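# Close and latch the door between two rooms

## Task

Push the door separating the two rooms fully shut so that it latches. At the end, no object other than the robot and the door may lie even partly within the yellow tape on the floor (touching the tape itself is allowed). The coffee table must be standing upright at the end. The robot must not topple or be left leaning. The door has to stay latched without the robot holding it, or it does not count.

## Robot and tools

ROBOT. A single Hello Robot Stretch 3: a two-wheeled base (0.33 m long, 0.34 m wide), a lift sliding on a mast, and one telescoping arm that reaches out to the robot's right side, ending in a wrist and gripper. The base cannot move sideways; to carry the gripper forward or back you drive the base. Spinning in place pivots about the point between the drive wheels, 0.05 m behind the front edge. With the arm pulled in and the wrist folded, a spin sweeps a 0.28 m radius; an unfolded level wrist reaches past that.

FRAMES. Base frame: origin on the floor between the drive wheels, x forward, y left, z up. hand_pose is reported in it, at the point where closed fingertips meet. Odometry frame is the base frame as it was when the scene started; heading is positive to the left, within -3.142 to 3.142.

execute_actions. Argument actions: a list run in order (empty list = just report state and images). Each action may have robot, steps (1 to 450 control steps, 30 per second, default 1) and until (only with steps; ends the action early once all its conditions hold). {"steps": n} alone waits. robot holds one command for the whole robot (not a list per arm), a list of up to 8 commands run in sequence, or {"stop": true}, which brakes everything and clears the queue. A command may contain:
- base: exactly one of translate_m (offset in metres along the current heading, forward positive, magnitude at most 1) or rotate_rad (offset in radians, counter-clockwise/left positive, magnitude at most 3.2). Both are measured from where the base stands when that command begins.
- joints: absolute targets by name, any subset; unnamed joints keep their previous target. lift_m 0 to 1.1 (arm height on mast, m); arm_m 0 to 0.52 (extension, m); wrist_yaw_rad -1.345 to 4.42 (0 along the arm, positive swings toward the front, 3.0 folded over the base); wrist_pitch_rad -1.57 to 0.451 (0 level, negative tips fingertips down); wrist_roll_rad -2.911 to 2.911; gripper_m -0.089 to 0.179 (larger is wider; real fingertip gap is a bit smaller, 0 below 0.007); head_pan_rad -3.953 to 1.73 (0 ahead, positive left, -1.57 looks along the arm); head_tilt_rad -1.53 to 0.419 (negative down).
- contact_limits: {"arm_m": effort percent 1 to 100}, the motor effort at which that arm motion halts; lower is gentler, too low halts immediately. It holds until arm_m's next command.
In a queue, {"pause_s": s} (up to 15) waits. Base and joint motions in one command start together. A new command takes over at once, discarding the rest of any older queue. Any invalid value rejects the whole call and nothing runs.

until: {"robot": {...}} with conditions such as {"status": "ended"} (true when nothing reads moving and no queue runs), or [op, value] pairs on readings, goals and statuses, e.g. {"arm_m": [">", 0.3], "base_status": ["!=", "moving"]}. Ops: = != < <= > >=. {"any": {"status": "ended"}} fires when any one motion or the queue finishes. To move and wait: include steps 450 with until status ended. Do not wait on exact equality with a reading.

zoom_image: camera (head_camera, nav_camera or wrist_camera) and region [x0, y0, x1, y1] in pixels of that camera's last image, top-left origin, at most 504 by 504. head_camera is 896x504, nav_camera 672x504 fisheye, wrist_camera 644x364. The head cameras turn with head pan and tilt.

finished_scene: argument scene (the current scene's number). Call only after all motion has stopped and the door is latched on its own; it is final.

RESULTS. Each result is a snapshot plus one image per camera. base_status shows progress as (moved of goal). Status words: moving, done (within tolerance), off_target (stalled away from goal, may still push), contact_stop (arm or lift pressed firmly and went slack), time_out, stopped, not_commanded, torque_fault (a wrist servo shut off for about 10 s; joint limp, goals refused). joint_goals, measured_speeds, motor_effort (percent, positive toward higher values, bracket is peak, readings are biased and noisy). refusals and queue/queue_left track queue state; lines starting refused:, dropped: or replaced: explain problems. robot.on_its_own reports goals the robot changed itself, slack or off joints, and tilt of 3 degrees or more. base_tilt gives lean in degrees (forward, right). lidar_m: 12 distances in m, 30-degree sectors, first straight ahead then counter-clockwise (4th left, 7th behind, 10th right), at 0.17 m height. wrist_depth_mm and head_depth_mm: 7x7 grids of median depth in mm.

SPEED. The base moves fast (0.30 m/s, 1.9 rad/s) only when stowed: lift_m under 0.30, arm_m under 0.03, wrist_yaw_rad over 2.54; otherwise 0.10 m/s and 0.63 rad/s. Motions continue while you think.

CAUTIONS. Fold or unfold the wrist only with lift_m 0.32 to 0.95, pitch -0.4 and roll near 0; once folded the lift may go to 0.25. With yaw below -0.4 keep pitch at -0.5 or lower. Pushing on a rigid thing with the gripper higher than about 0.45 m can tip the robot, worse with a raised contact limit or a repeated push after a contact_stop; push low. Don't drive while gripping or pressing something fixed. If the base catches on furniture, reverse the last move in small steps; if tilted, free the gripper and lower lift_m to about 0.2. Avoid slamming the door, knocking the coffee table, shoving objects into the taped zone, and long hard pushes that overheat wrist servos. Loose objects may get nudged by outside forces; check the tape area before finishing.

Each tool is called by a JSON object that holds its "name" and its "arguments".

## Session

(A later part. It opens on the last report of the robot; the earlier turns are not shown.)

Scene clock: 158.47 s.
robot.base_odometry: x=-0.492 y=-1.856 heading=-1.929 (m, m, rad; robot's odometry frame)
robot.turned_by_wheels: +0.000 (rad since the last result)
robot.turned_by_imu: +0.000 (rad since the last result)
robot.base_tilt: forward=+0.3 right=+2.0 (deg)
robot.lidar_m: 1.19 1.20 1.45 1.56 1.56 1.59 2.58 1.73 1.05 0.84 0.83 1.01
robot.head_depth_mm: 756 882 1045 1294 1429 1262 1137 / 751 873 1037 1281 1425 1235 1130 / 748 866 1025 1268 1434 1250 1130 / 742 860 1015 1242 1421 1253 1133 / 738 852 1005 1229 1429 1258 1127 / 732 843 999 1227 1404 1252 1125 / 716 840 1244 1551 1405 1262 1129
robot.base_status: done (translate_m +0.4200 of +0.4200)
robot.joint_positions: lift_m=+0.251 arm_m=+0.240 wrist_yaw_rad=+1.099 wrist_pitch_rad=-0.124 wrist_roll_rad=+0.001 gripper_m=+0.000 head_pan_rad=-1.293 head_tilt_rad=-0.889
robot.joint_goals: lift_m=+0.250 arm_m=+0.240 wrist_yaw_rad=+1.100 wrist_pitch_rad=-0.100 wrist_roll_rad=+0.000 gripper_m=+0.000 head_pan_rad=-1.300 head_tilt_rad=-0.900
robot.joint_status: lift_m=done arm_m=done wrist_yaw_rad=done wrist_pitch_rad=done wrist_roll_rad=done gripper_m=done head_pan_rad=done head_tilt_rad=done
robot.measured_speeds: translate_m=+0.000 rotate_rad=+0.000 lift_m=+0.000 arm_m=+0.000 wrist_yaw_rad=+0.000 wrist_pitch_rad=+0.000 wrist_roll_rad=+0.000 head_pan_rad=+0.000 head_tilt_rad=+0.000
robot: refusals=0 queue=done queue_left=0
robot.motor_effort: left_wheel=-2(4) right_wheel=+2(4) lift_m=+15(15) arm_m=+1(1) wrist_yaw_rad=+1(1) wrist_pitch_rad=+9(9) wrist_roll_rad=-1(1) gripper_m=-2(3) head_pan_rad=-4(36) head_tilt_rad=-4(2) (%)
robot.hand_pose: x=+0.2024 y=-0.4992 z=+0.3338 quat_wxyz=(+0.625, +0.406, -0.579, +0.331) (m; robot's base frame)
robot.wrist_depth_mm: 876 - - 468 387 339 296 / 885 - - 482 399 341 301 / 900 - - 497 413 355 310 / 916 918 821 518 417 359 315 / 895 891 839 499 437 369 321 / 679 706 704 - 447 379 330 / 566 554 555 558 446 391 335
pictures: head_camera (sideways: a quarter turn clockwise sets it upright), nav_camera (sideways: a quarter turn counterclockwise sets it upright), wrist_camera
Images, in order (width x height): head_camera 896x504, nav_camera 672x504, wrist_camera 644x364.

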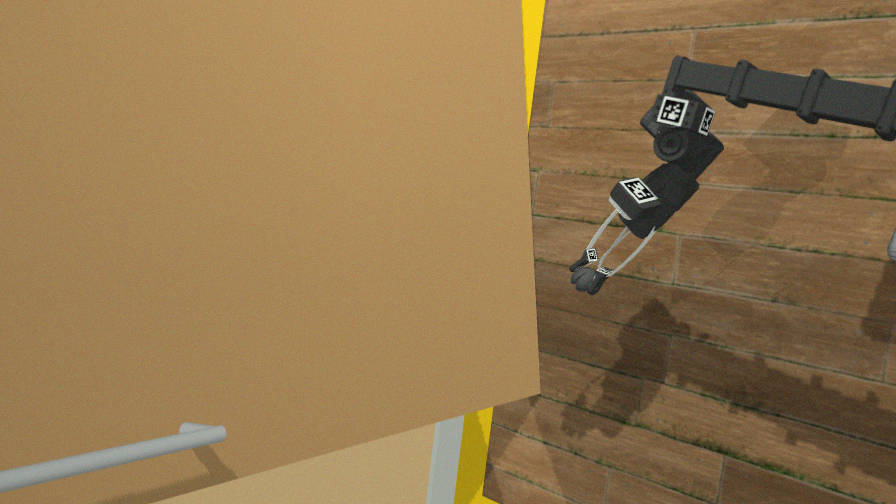

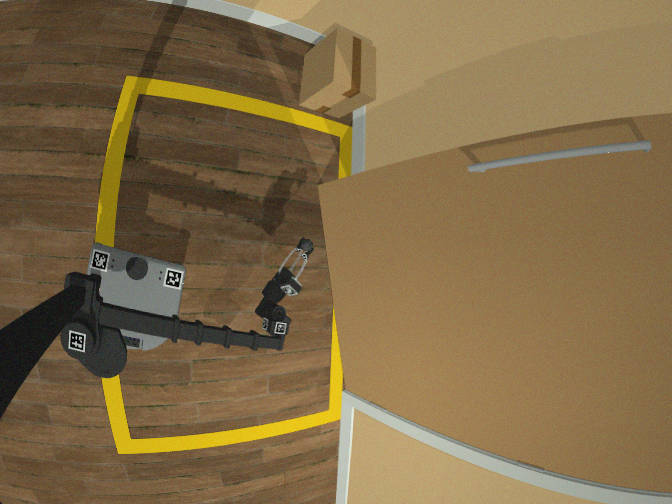

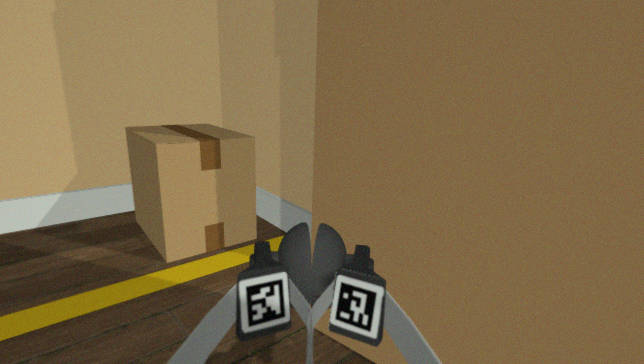

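{"name": "execute_actions", "arguments": {"actions": [{"robot":{"base":{"translate_m":0.25},"joints":{"wrist_yaw_rad":0.15,"wrist_pitch_rad":-0.1,"head_pan_rad":-1.6,"head_tilt_rad":-0.8}},"steps":450,"until":{"robot":{"status":"ended"}}}]}}

Scene clock: 162.73 s.
robot.base_odometry: x=-0.579 y=-2.090 heading=-1.929 (m, m, rad; robot's odometry frame)
robot.turned_by_wheels: +0.000 (rad since the last result)
robot.turned_by_imu: +0.000 (rad since the last result)
robot.base_tilt: forward=+0.4 right=+2.1 (deg)
robot.lidar_m: 0.95 0.96 1.15 1.61 1.62 1.79 2.83 1.65 0.93 0.74 0.73 0.80
robot.head_depth_mm: 768 889 1055 1306 1499 1312 1162 / 733 845 998 1209 1443 1308 1160 / 706 810 950 1140 1414 1353 1147 / 680 775 904 1070 1306 1307 1153 / 656 745 860 1021 1247 1306 1158 / 634 707 818 959 1191 1308 1151 / 597 672 799 1149 1425 1305 1155
robot.base_status: done (translate_m +0.2500 of +0.2500)
robot.joint_positions: lift_m=+0.251 arm_m=+0.240 wrist_yaw_rad=+0.152 wrist_pitch_rad=-0.124 wrist_roll_rad=+0.001 gripper_m=+0.000 head_pan_rad=-1.593 head_tilt_rad=-0.804
robot.joint_goals: lift_m=+0.250 arm_m=+0.240 wrist_yaw_rad=+0.150 wrist_pitch_rad=-0.100 wrist_roll_rad=+0.000 gripper_m=+0.000 head_pan_rad=-1.600 head_tilt_rad=-0.800
robot.joint_status: lift_m=done arm_m=done wrist_yaw_rad=done wrist_pitch_rad=done wrist_roll_rad=done gripper_m=done head_pan_rad=done head_tilt_rad=done
robot.measured_speeds: translate_m=+0.000 rotate_rad=+0.000 lift_m=+0.000 arm_m=+0.000 wrist_yaw_rad=+0.000 wrist_pitch_rad=+0.000 wrist_roll_rad=+0.000 head_pan_rad=+0.000 head_tilt_rad=+0.000
robot: refusals=0 queue=done queue_left=0
robot.motor_effort: left_wheel=-3(5) right_wheel=+2(6) lift_m=+15(15) arm_m=+1(1) wrist_yaw_rad=-1(3) wrist_pitch_rad=+9(10) wrist_roll_rad=-1(1) gripper_m=-2(2) head_pan_rad=-5(31) head_tilt_rad=+1(8) (%)
robot.hand_pose: x=+0.0165 y=-0.6333 z=+0.3338 quat_wxyz=(+0.707, +0.097, -0.700, +0.009) (m; robot's base frame)
robot.wrist_depth_mm: 224 236 251 268 288 309 337 / 230 244 260 276 300 321 354 / 237 251 267 286 309 337 367 / 248 261 282 300 327 352 386 / 257 274 289 313 343 368 412 / 266 280 299 - 360 396 432 / 276 294 324 349 383 418 460
pictures: head_camera (sideways: a quarter turn clockwise sets it upright), nav_camera (sideways: a quarter turn counterclockwise sets it upright), wrist_camera
Images, in order (width x height): head_camera 896x504, nav_camera 672x504, wrist_camera 644x364.

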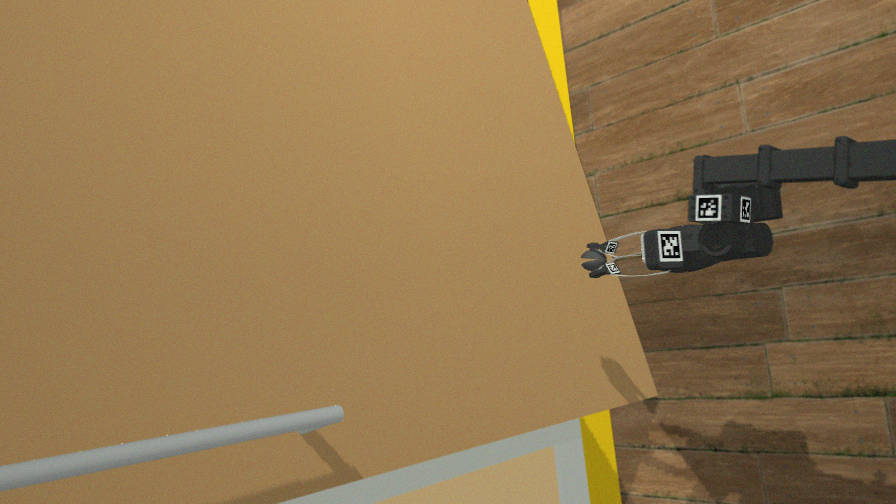

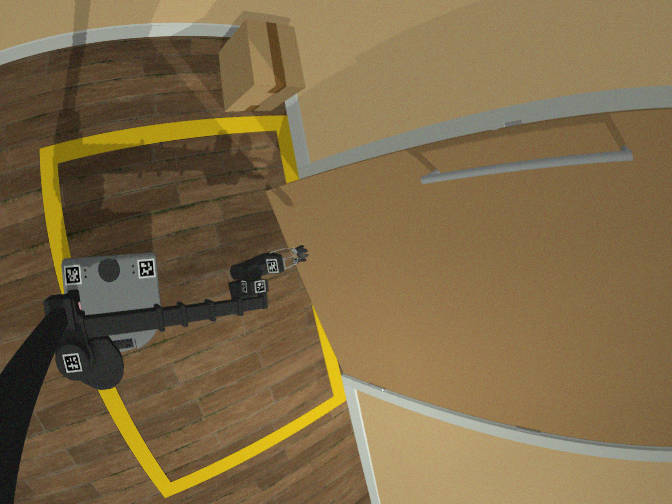

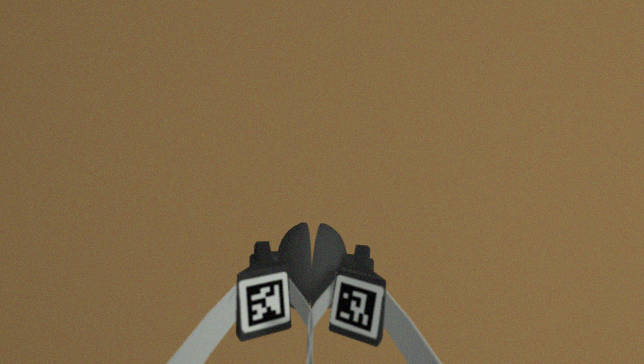

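{"name": "execute_actions", "arguments": {"actions": [{"robot":{"joints":{"arm_m":0.52}},"steps":450,"until":{"robot":{"status":"ended"}}},{"steps":15}]}}

Scene clock: 167.10 s.
robot.base_odometry: x=-0.579 y=-2.090 heading=-1.929 (m, m, rad; robot's odometry frame)
robot.turned_by_wheels: +0.000 (rad since the last result)
robot.turned_by_imu: -0.012 (rad since the last result)
robot.base_tilt: forward=+0.3 right=+2.3 (deg)
robot.lidar_m: 0.95 0.96 1.15 1.60 1.61 1.79 2.84 1.69 1.04 0.93 0.93 0.80
robot.head_depth_mm: 866 993 1164 1412 1513 1315 1160 / 849 973 1131 1360 1505 1310 1163 / 836 953 1106 1328 1486 1312 1162 / 825 934 1075 1273 1463 1302 1153 / 808 921 1060 1263 1452 1306 1154 / 794 900 1042 1223 1415 1304 1152 / 768 867 1027 1191 1412 1302 1151
robot.base_status: done (translate_m +0.2500 of +0.2500)
robot.joint_positions: lift_m=+0.251 arm_m=+0.519 wrist_yaw_rad=+0.151 wrist_pitch_rad=-0.123 wrist_roll_rad=+0.001 gripper_m=+0.000 head_pan_rad=-1.594 head_tilt_rad=-0.801
robot.joint_goals: lift_m=+0.250 arm_m=+0.520 wrist_yaw_rad=+0.150 wrist_pitch_rad=-0.100 wrist_roll_rad=+0.000 gripper_m=+0.000 head_pan_rad=-1.600 head_tilt_rad=-0.800
robot.joint_status: lift_m=done arm_m=done wrist_yaw_rad=done wrist_pitch_rad=done wrist_roll_rad=done gripper_m=done head_pan_rad=done head_tilt_rad=done
robot.measured_speeds: translate_m=+0.000 rotate_rad=+0.000 lift_m=+0.000 arm_m=+0.000 wrist_yaw_rad=+0.000 wrist_pitch_rad=+0.000 wrist_roll_rad=+0.000 head_pan_rad=+0.000 head_tilt_rad=+0.000
robot: refusals=0 queue=done queue_left=0
robot.motor_effort: left_wheel=-1(12) right_wheel=+1(7) lift_m=+16(16) arm_m=+3(36) wrist_yaw_rad=+0(31) wrist_pitch_rad=+9(17) wrist_roll_rad=-1(1) gripper_m=+0(8) head_pan_rad=-3(3) head_tilt_rad=+0(1) (%)
robot.hand_pose: x=+0.0163 y=-0.9120 z=+0.3341 quat_wxyz=(+0.707, +0.097, -0.700, +0.010) (m; robot's base frame)
robot.wrist_depth_mm: 152 154 158 160 165 167 171 / 158 161 163 168 171 173 178 / 165 166 169 174 177 181 185 / 171 172 177 181 185 188 192 / 178 181 184 188 194 197 202 / 184 189 190 - 202 207 214 / 193 196 204 208 212 218 222
pictures: head_camera (sideways: a quarter turn clockwise sets it upright), nav_camera (sideways: a quarter turn counterclockwise sets it upright), wrist_camera
Images, in order (width x height): head_camera 896x504, nav_camera 672x504, wrist_camera 644x364.

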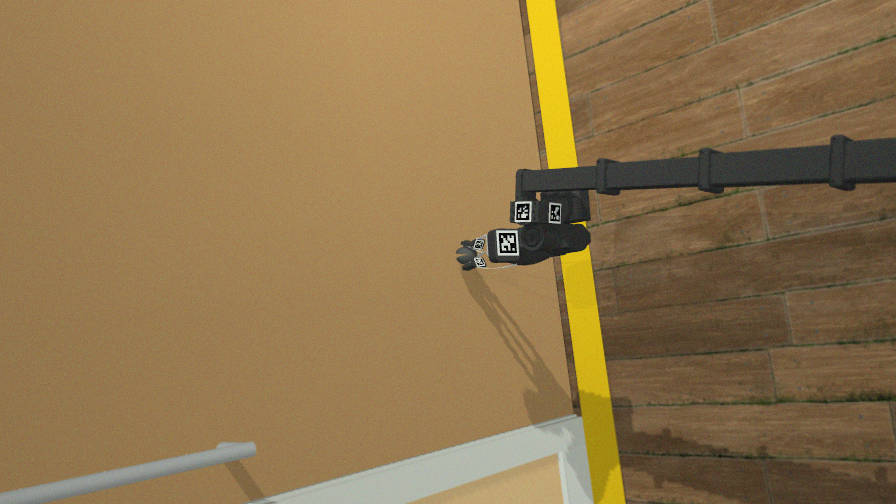

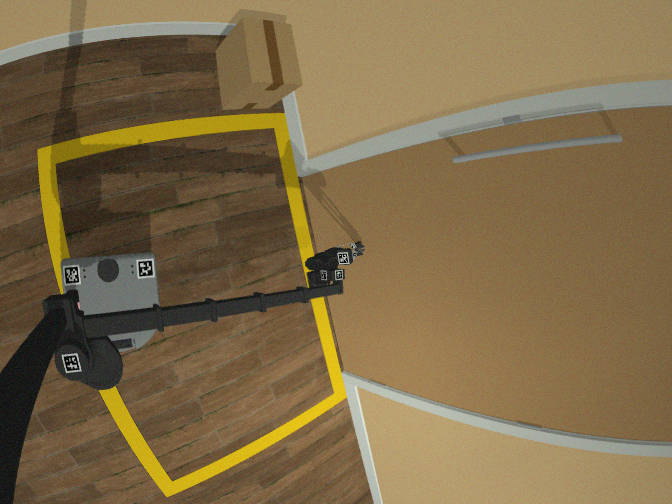

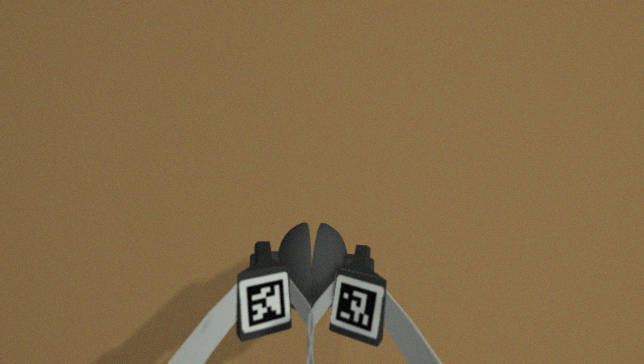

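{"name": "zoom_image", "arguments": {"camera": "nav_camera", "region": [260, 60, 560, 260]}}

{"name": "zoom_image", "arguments": {"camera": "head_camera", "region": [300, 330, 700, 504]}}

Region (260, 60, 560, 260) of nav_camera's 672x504 image, scaled by 1.680, with more detail than that image has.

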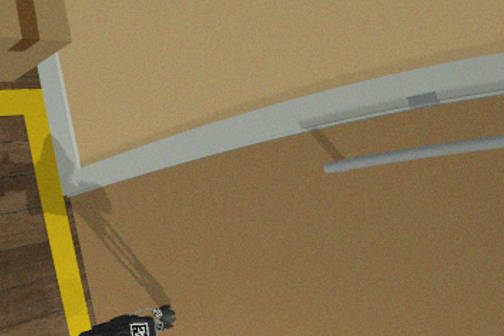

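Region (300, 330, 700, 504) of head_camera's 896x504 image, scaled by 1.260, with more detail than that image has; it fills the top 219 rows of this view, and the rest is white.

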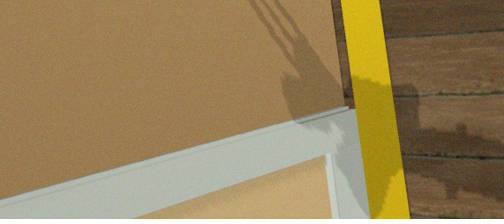

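{"name": "execute_actions", "arguments": {"actions": [{"robot":[{"joints":{"arm_m":0.35}},{"base":{"rotate_rad":0.37}},{"base":{"translate_m":-0.15}},{"base":{"rotate_rad":-0.18},"joints":{"wrist_yaw_rad":0.08,"head_pan_rad":-1.3,"head_tilt_rad":-0.55}}],"steps":450,"until":{"robot":{"status":"ended"}}}]}}

Scene clock: 177.77 s.
robot.base_odometry: x=-0.581 y=-1.940 heading=-1.739 (m, m, rad; robot's odometry frame)
robot.turned_by_wheels: +0.190 (rad since the last result)
robot.turned_by_imu: +0.192 (rad since the last result)
robot.base_tilt: forward=+0.3 right=+2.2 (deg)
robot.lidar_m: 1.10 1.14 1.56 1.62 1.69 2.21 2.68 1.29 0.94 0.90 0.94 0.89
robot.head_depth_mm: 725 783 858 943 1051 1181 1284 / 741 803 883 977 1087 1220 1338 / 762 832 914 1008 1127 1300 1283 / 776 837 931 1055 1180 1356 1296 / 797 872 968 1071 1217 1395 1279 / 829 909 1004 1135 1291 1438 1279 / 855 936 1043 1178 1361 1422 1276
robot.base_status: done (rotate_rad -0.1799 of -0.1800)
robot.joint_positions: lift_m=+0.251 arm_m=+0.350 wrist_yaw_rad=+0.081 wrist_pitch_rad=-0.123 wrist_roll_rad=+0.001 gripper_m=+0.000 head_pan_rad=-1.307 head_tilt_rad=-0.556
robot.joint_goals: lift_m=+0.250 arm_m=+0.350 wrist_yaw_rad=+0.080 wrist_pitch_rad=-0.100 wrist_roll_rad=+0.000 gripper_m=+0.000 head_pan_rad=-1.300 head_tilt_rad=-0.550
robot.joint_status: lift_m=done arm_m=done wrist_yaw_rad=done wrist_pitch_rad=done wrist_roll_rad=done gripper_m=done head_pan_rad=done head_tilt_rad=done
robot.measured_speeds: translate_m=+0.000 rotate_rad=+0.000 lift_m=+0.000 arm_m=+0.000 wrist_yaw_rad=+0.000 wrist_pitch_rad=+0.000 wrist_roll_rad=+0.000 head_pan_rad=+0.000 head_tilt_rad=+0.000
robot: refusals=0 queue=done queue_left=0
robot.motor_effort: left_wheel=+2(10) right_wheel=-1(6) lift_m=+16(16) arm_m=-3(4) wrist_yaw_rad=-1(2) wrist_pitch_rad=+9(9) wrist_roll_rad=-1(1) gripper_m=-3(2) head_pan_rad=+5(30) head_tilt_rad=+2(14) (%)
robot.hand_pose: x=-0.0012 y=-0.7458 z=+0.3341 quat_wxyz=(+0.707, +0.072, -0.703, -0.015) (m; robot's base frame)
robot.wrist_depth_mm: 284 281 275 276 273 270 267 / 296 292 287 281 279 278 276 / 304 304 298 294 294 289 287 / 318 316 310 310 301 297 299 / 332 333 323 319 316 313 308 / 350 342 339 - 328 330 324 / 368 359 361 351 346 341 337
pictures: head_camera (sideways: a quarter turn clockwise sets it upright), nav_camera (sideways: a quarter turn counterclockwise sets it upright), wrist_camera
Images, in order (width x height): head_camera 896x504, nav_camera 672x504, wrist_camera 644x364.

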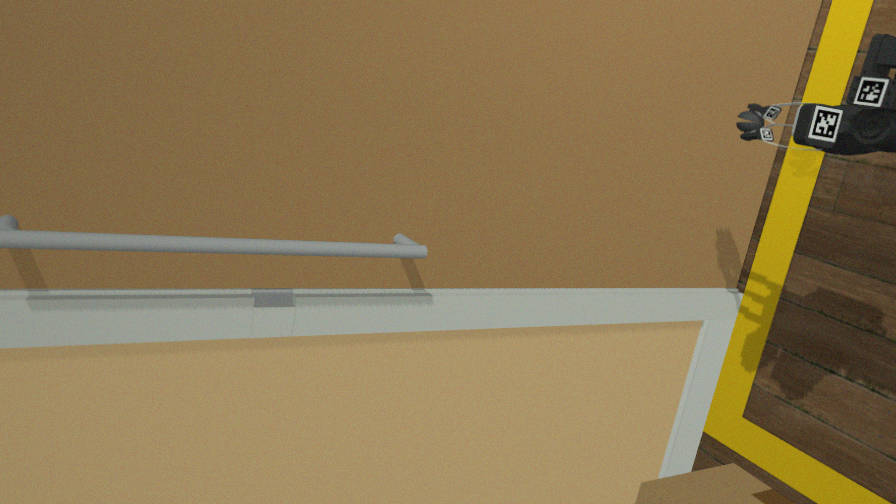

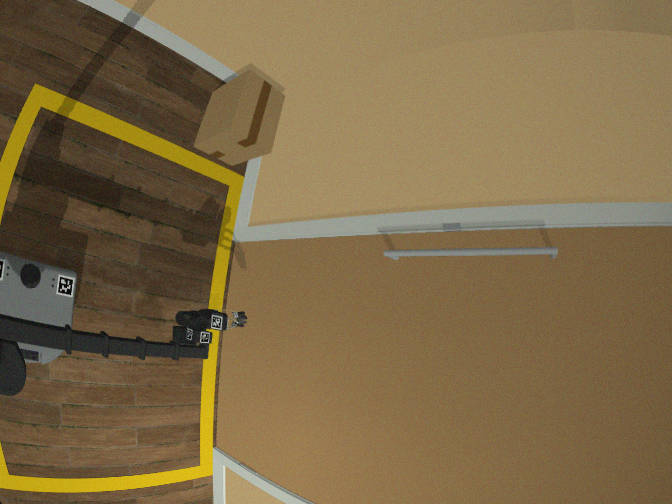

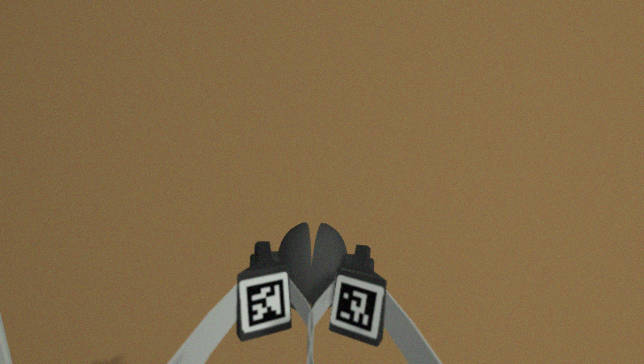

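{"name": "execute_actions", "arguments": {"actions": [{"robot":{"joints":{"arm_m":0.52},"contact_limits":{"arm_m":30}},"steps":450,"until":{"robot":{"status":"ended"}}}]}}

Scene clock: 179.73 s.
robot.base_odometry: x=-0.581 y=-1.940 heading=-1.740 (m, m, rad; robot's odometry frame)
robot.turned_by_wheels: +0.000 (rad since the last result)
robot.turned_by_imu: -0.011 (rad since the last result)
robot.base_tilt: forward=+0.4 right=+2.1 (deg)
robot.lidar_m: 1.10 1.14 1.54 1.63 1.69 2.18 2.68 1.31 0.94 0.90 0.93 0.89
robot.head_depth_mm: 722 783 856 948 1049 1173 1276 / 743 803 881 978 1091 1207 1257 / 762 827 907 1006 1129 1290 1304 / 772 848 931 1046 1175 1345 1281 / 793 870 964 1077 1214 1403 1288 / 831 908 1005 1123 1281 1436 1285 / 850 934 1036 1176 1349 1435 1280
robot.base_status: done (rotate_rad -0.1799 of -0.1800)
robot.joint_positions: lift_m=+0.251 arm_m=+0.492 wrist_yaw_rad=+0.097 wrist_pitch_rad=-0.136 wrist_roll_rad=+0.001 gripper_m=+0.000 head_pan_rad=-1.307 head_tilt_rad=-0.555
robot.joint_goals: lift_m=+0.250 arm_m=+0.493 wrist_yaw_rad=+0.080 wrist_pitch_rad=-0.100 wrist_roll_rad=+0.000 gripper_m=+0.000 head_pan_rad=-1.300 head_tilt_rad=-0.550
robot.joint_status: lift_m=done arm_m=contact_stop wrist_yaw_rad=done wrist_pitch_rad=done wrist_roll_rad=done gripper_m=done head_pan_rad=done head_tilt_rad=done
robot.measured_speeds: translate_m=+0.000 rotate_rad=+0.002 lift_m=+0.000 arm_m=-0.030 wrist_yaw_rad=+0.260 wrist_pitch_rad=+0.048 wrist_roll_rad=+0.000 head_pan_rad=+0.000 head_tilt_rad=+0.000
robot: refusals=0 queue=dropped queue_left=0
robot.on_its_own: arm_m is slack since a contact_stop, until your next command for it (your +0.520 is given up)
robot.motor_effort: left_wheel=+4(9) right_wheel=+1(4) lift_m=+16(16) arm_m=+21(36) wrist_yaw_rad=-14(14) wrist_pitch_rad=+13(18) wrist_roll_rad=-1(1) gripper_m=-5(6) head_pan_rad=+4(4) head_tilt_rad=+2(2) (%)
robot.contact_limits: arm_m 30 (drawing in: default 28, maximum 45; extending or still: default 37, maximum 61)
robot.hand_pose: x=+0.0028 y=-0.8862 z=+0.3308 quat_wxyz=(+0.707, +0.082, -0.702, -0.014) (m; robot's base frame)
robot.wrist_depth_mm: 152 151 148 147 145 143 141 / 158 156 154 153 150 148 147 / 163 163 161 159 157 154 152 / 172 170 167 165 163 161 159 / 179 177 174 171 170 167 165 / 188 186 183 181 177 177 173 / 198 195 195 191 187 185 181
pictures: head_camera (sideways: a quarter turn clockwise sets it upright), nav_camera (sideways: a quarter turn counterclockwise sets it upright), wrist_camera
Images, in order (width x height): head_camera 896x504, nav_camera 672x504, wrist_camera 644x364.

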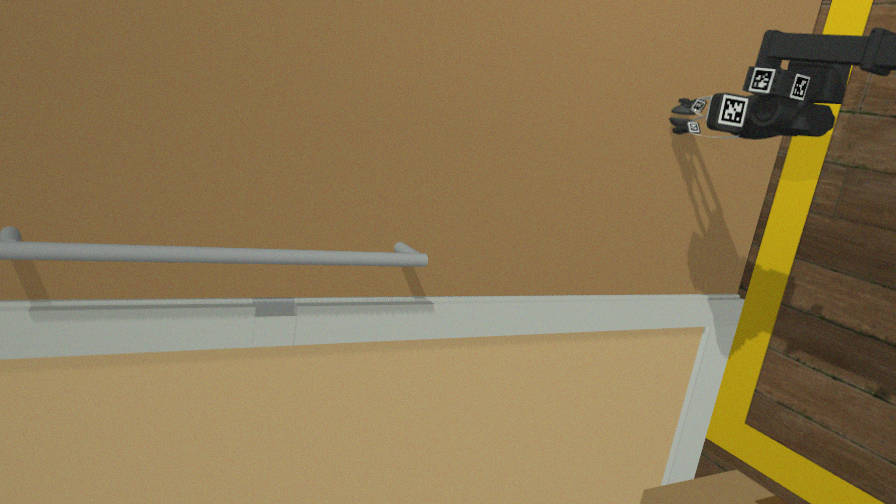

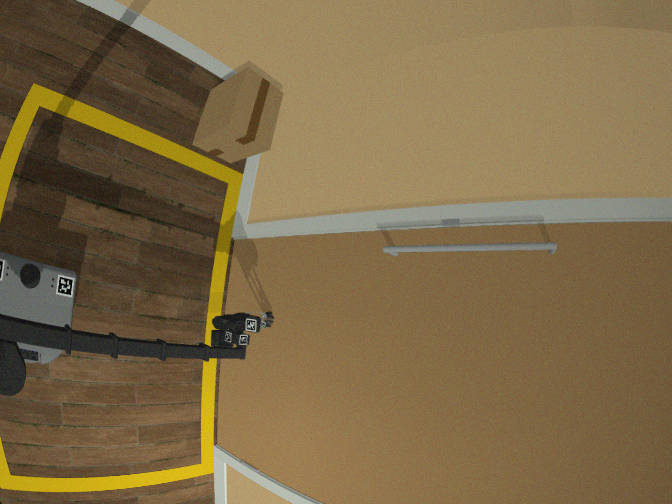

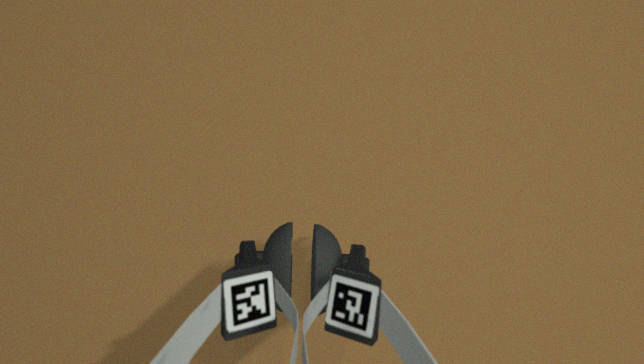

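{"name": "zoom_image", "arguments": {"camera": "head_camera", "region": [200, 240, 500, 380]}}

{"name": "zoom_image", "arguments": {"camera": "head_camera", "region": [620, 240, 820, 380]}}

Region (200, 240, 500, 380) of head_camera's 896x504 image, scaled by 1.680, with more detail than that image has; it fills the top 235 rows of this view, and the rest is white.

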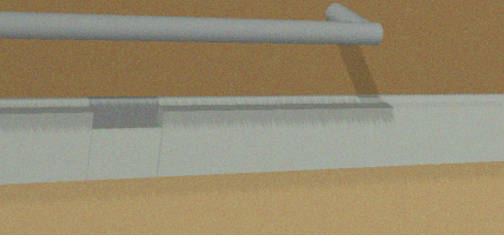

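Region (620, 240, 820, 380) of head_camera's 896x504 image, scaled by 2.520, with more detail than that image has; it fills the top 353 rows of this view, and the rest is white.

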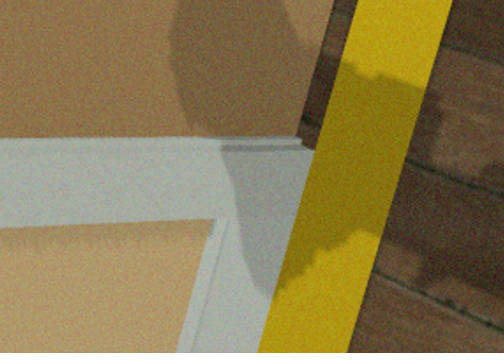

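{"name": "execute_actions", "arguments": {"actions": [{"robot":[{"joints":{"arm_m":0.46,"wrist_yaw_rad":0.0}},{"joints":{"lift_m":0.13}},{"joints":{"arm_m":0.52},"contact_limits":{"arm_m":45}}],"steps":450,"until":{"robot":{"status":"ended"}}}]}}

Scene clock: 185.37 s.
robot.base_odometry: x=-0.581 y=-1.940 heading=-1.740 (m, m, rad; robot's odometry frame)
robot.turned_by_wheels: +0.000 (rad since the last result)
robot.turned_by_imu: +0.000 (rad since the last result)
robot.base_tilt: forward=+0.1 right=+2.0 (deg)
robot.lidar_m: 1.10 1.13 1.54 1.63 1.69 2.19 2.68 1.31 0.94 0.91 0.94 0.89
robot.head_depth_mm: 731 784 860 944 1052 1191 1278 / 747 811 881 977 1092 1227 - / 765 832 912 1010 1137 1292 1294 / 778 847 928 1046 1177 1351 1298 / 796 873 963 1081 1221 1410 1285 / 825 903 999 1132 1284 1440 1288 / 855 937 1043 1183 1344 1443 1296
robot.base_status: done (rotate_rad -0.1800 of -0.1800)
robot.joint_positions: lift_m=+0.131 arm_m=+0.494 wrist_yaw_rad=+0.002 wrist_pitch_rad=-0.146 wrist_roll_rad=+0.001 gripper_m=+0.000 head_pan_rad=-1.307 head_tilt_rad=-0.555
robot.joint_goals: lift_m=+0.130 arm_m=+0.495 wrist_yaw_rad=+0.000 wrist_pitch_rad=-0.100 wrist_roll_rad=+0.000 gripper_m=+0.000 head_pan_rad=-1.300 head_tilt_rad=-0.550
robot.joint_status: lift_m=done arm_m=contact_stop wrist_yaw_rad=done wrist_pitch_rad=done wrist_roll_rad=done gripper_m=done head_pan_rad=done head_tilt_rad=done
robot.measured_speeds: translate_m=+0.000 rotate_rad=+0.002 lift_m=+0.000 arm_m=-0.047 wrist_yaw_rad=+0.010 wrist_pitch_rad=-0.024 wrist_roll_rad=+0.000 head_pan_rad=+0.000 head_tilt_rad=+0.000
robot: refusals=0 queue=dropped queue_left=0
robot.on_its_own: arm_m is slack since a contact_stop, until your next command for it (your +0.520 is given up)
robot.motor_effort: left_wheel=-4(10) right_wheel=+1(9) lift_m=+15(14) arm_m=+31(54) wrist_yaw_rad=-2(15) wrist_pitch_rad=+18(20) wrist_roll_rad=-1(1) gripper_m=-6(7) head_pan_rad=+4(5) head_tilt_rad=+1(2) (%)
robot.contact_limits: arm_m 45 (drawing in: default 28, maximum 45; extending or still: default 37, maximum 61)
robot.hand_pose: x=-0.0209 y=-0.8889 z=+0.2083 quat_wxyz=(+0.705, +0.053, -0.705, -0.051) (m; robot's base frame)
robot.wrist_depth_mm: 141 142 144 145 146 148 149 / 146 148 149 150 153 154 156 / 152 155 156 157 159 161 162 / 158 161 162 164 166 169 171 / 164 167 169 171 173 176 179 / 174 176 176 - 183 185 188 / 182 183 190 191 193 196 197
pictures: head_camera (sideways: a quarter turn clockwise sets it upright), nav_camera (sideways: a quarter turn counterclockwise sets it upright), wrist_camera
Images, in order (width x height): head_camera 896x504, nav_camera 672x504, wrist_camera 644x364.

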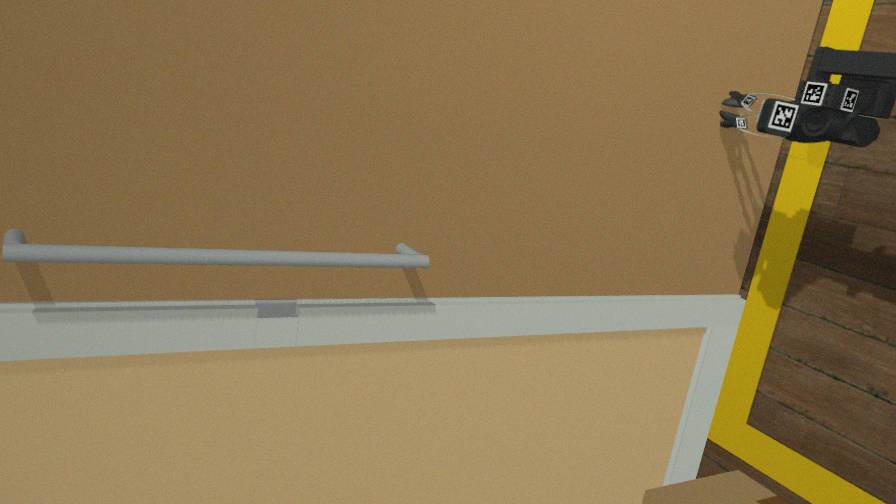

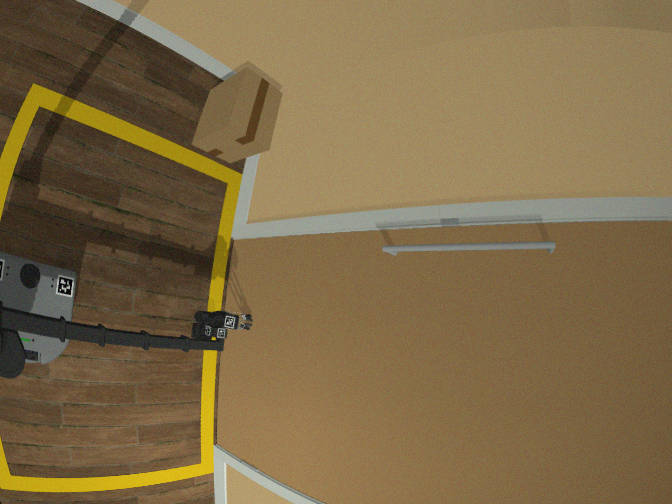

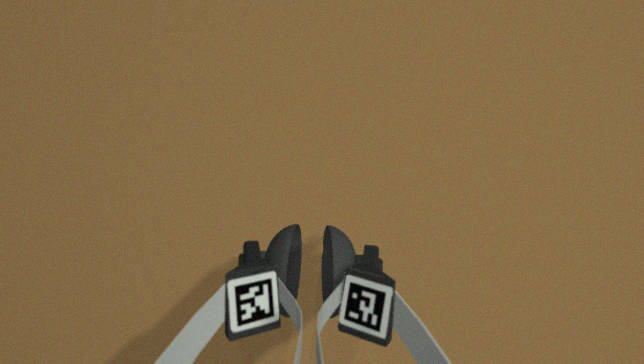

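{"name": "execute_actions", "arguments": {"actions": [{"robot":{"joints":{"arm_m":0.40,"head_pan_rad":-0.75,"head_tilt_rad":-0.85}},"steps":450,"until":{"robot":{"status":"ended"}}}]}}

Scene clock: 187.53 s.
robot.base_odometry: x=-0.581 y=-1.940 heading=-1.740 (m, m, rad; robot's odometry frame)
robot.turned_by_wheels: +0.000 (rad since the last result)
robot.turned_by_imu: -0.001 (rad since the last result)
robot.base_tilt: forward=+0.2 right=+2.2 (deg)
robot.lidar_m: 1.10 1.14 1.53 1.63 1.68 2.18 2.68 1.31 0.94 0.91 0.93 0.89
robot.head_depth_mm: 909 1003 1107 1243 1413 1289 1152 / 989 1090 1237 1411 1462 1294 1150 / 1082 1221 1389 1568 1465 1285 1146 / 1199 1368 1550 1398 1465 1272 1154 / 1209 1371 1559 1442 1454 1283 1150 / 1134 1268 1445 1632 1462 1286 1141 / 1060 1172 1334 1527 1448 1283 1136
robot.base_status: done (rotate_rad -0.1799 of -0.1800)
robot.joint_positions: lift_m=+0.131 arm_m=+0.400 wrist_yaw_rad=+0.001 wrist_pitch_rad=-0.124 wrist_roll_rad=+0.001 gripper_m=+0.000 head_pan_rad=-0.757 head_tilt_rad=-0.839
robot.joint_goals: lift_m=+0.130 arm_m=+0.400 wrist_yaw_rad=+0.000 wrist_pitch_rad=-0.100 wrist_roll_rad=+0.000 gripper_m=+0.000 head_pan_rad=-0.750 head_tilt_rad=-0.850
robot.joint_status: lift_m=done arm_m=done wrist_yaw_rad=done wrist_pitch_rad=done wrist_roll_rad=done gripper_m=done head_pan_rad=done head_tilt_rad=done
robot.measured_speeds: translate_m=+0.000 rotate_rad=+0.000 lift_m=+0.000 arm_m=+0.000 wrist_yaw_rad=+0.000 wrist_pitch_rad=+0.000 wrist_roll_rad=+0.000 head_pan_rad=+0.000 head_tilt_rad=+0.000
robot: refusals=0 queue=done queue_left=0
robot.motor_effort: left_wheel=+1(8) right_wheel=+0(9) lift_m=+16(15) arm_m=-4(26) wrist_yaw_rad=-1(4) wrist_pitch_rad=+9(17) wrist_roll_rad=-1(1) gripper_m=-3(5) head_pan_rad=+3(40) head_tilt_rad=-4(18) (%)
robot.hand_pose: x=-0.0213 y=-0.7965 z=+0.2139 quat_wxyz=(+0.706, +0.044, -0.706, -0.044) (m; robot's base frame)
robot.wrist_depth_mm: 220 224 226 230 233 233 239 / 230 230 236 238 240 245 248 / 238 240 245 250 251 255 256 / 248 250 253 256 264 267 268 / 255 263 265 267 277 277 282 / 270 271 275 - 286 290 293 / 282 284 294 294 300 301 309
pictures: head_camera (sideways: a quarter turn clockwise sets it upright), nav_camera (sideways: a quarter turn counterclockwise sets it upright), wrist_camera
Images, in order (width x height): head_camera 896x504, nav_camera 672x504, wrist_camera 644x364.

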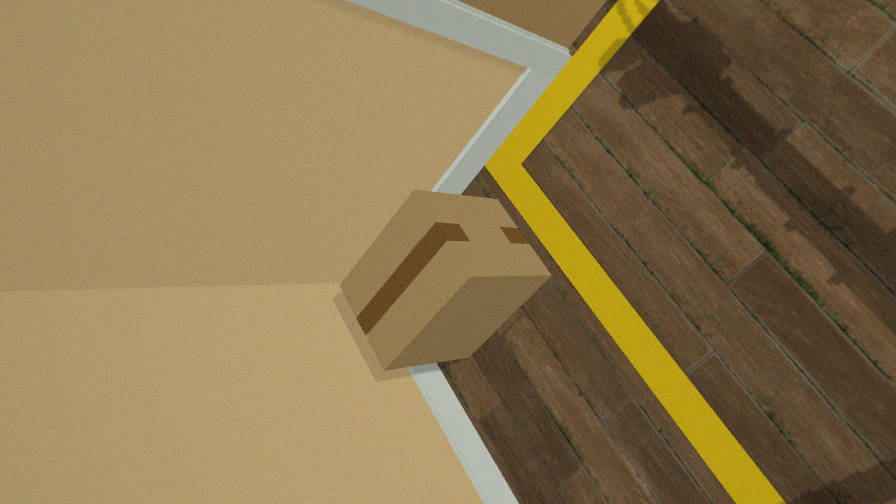

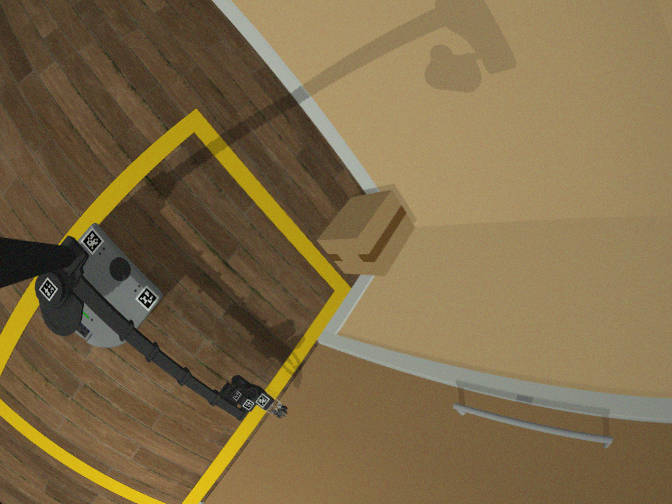

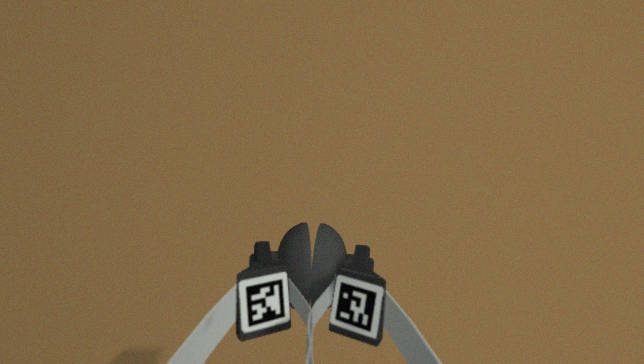

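Box is clear of the tape and the door is shut.

{"name": "finished_scene", "arguments": {"scene": 1}}

The scene is finished: the task was done.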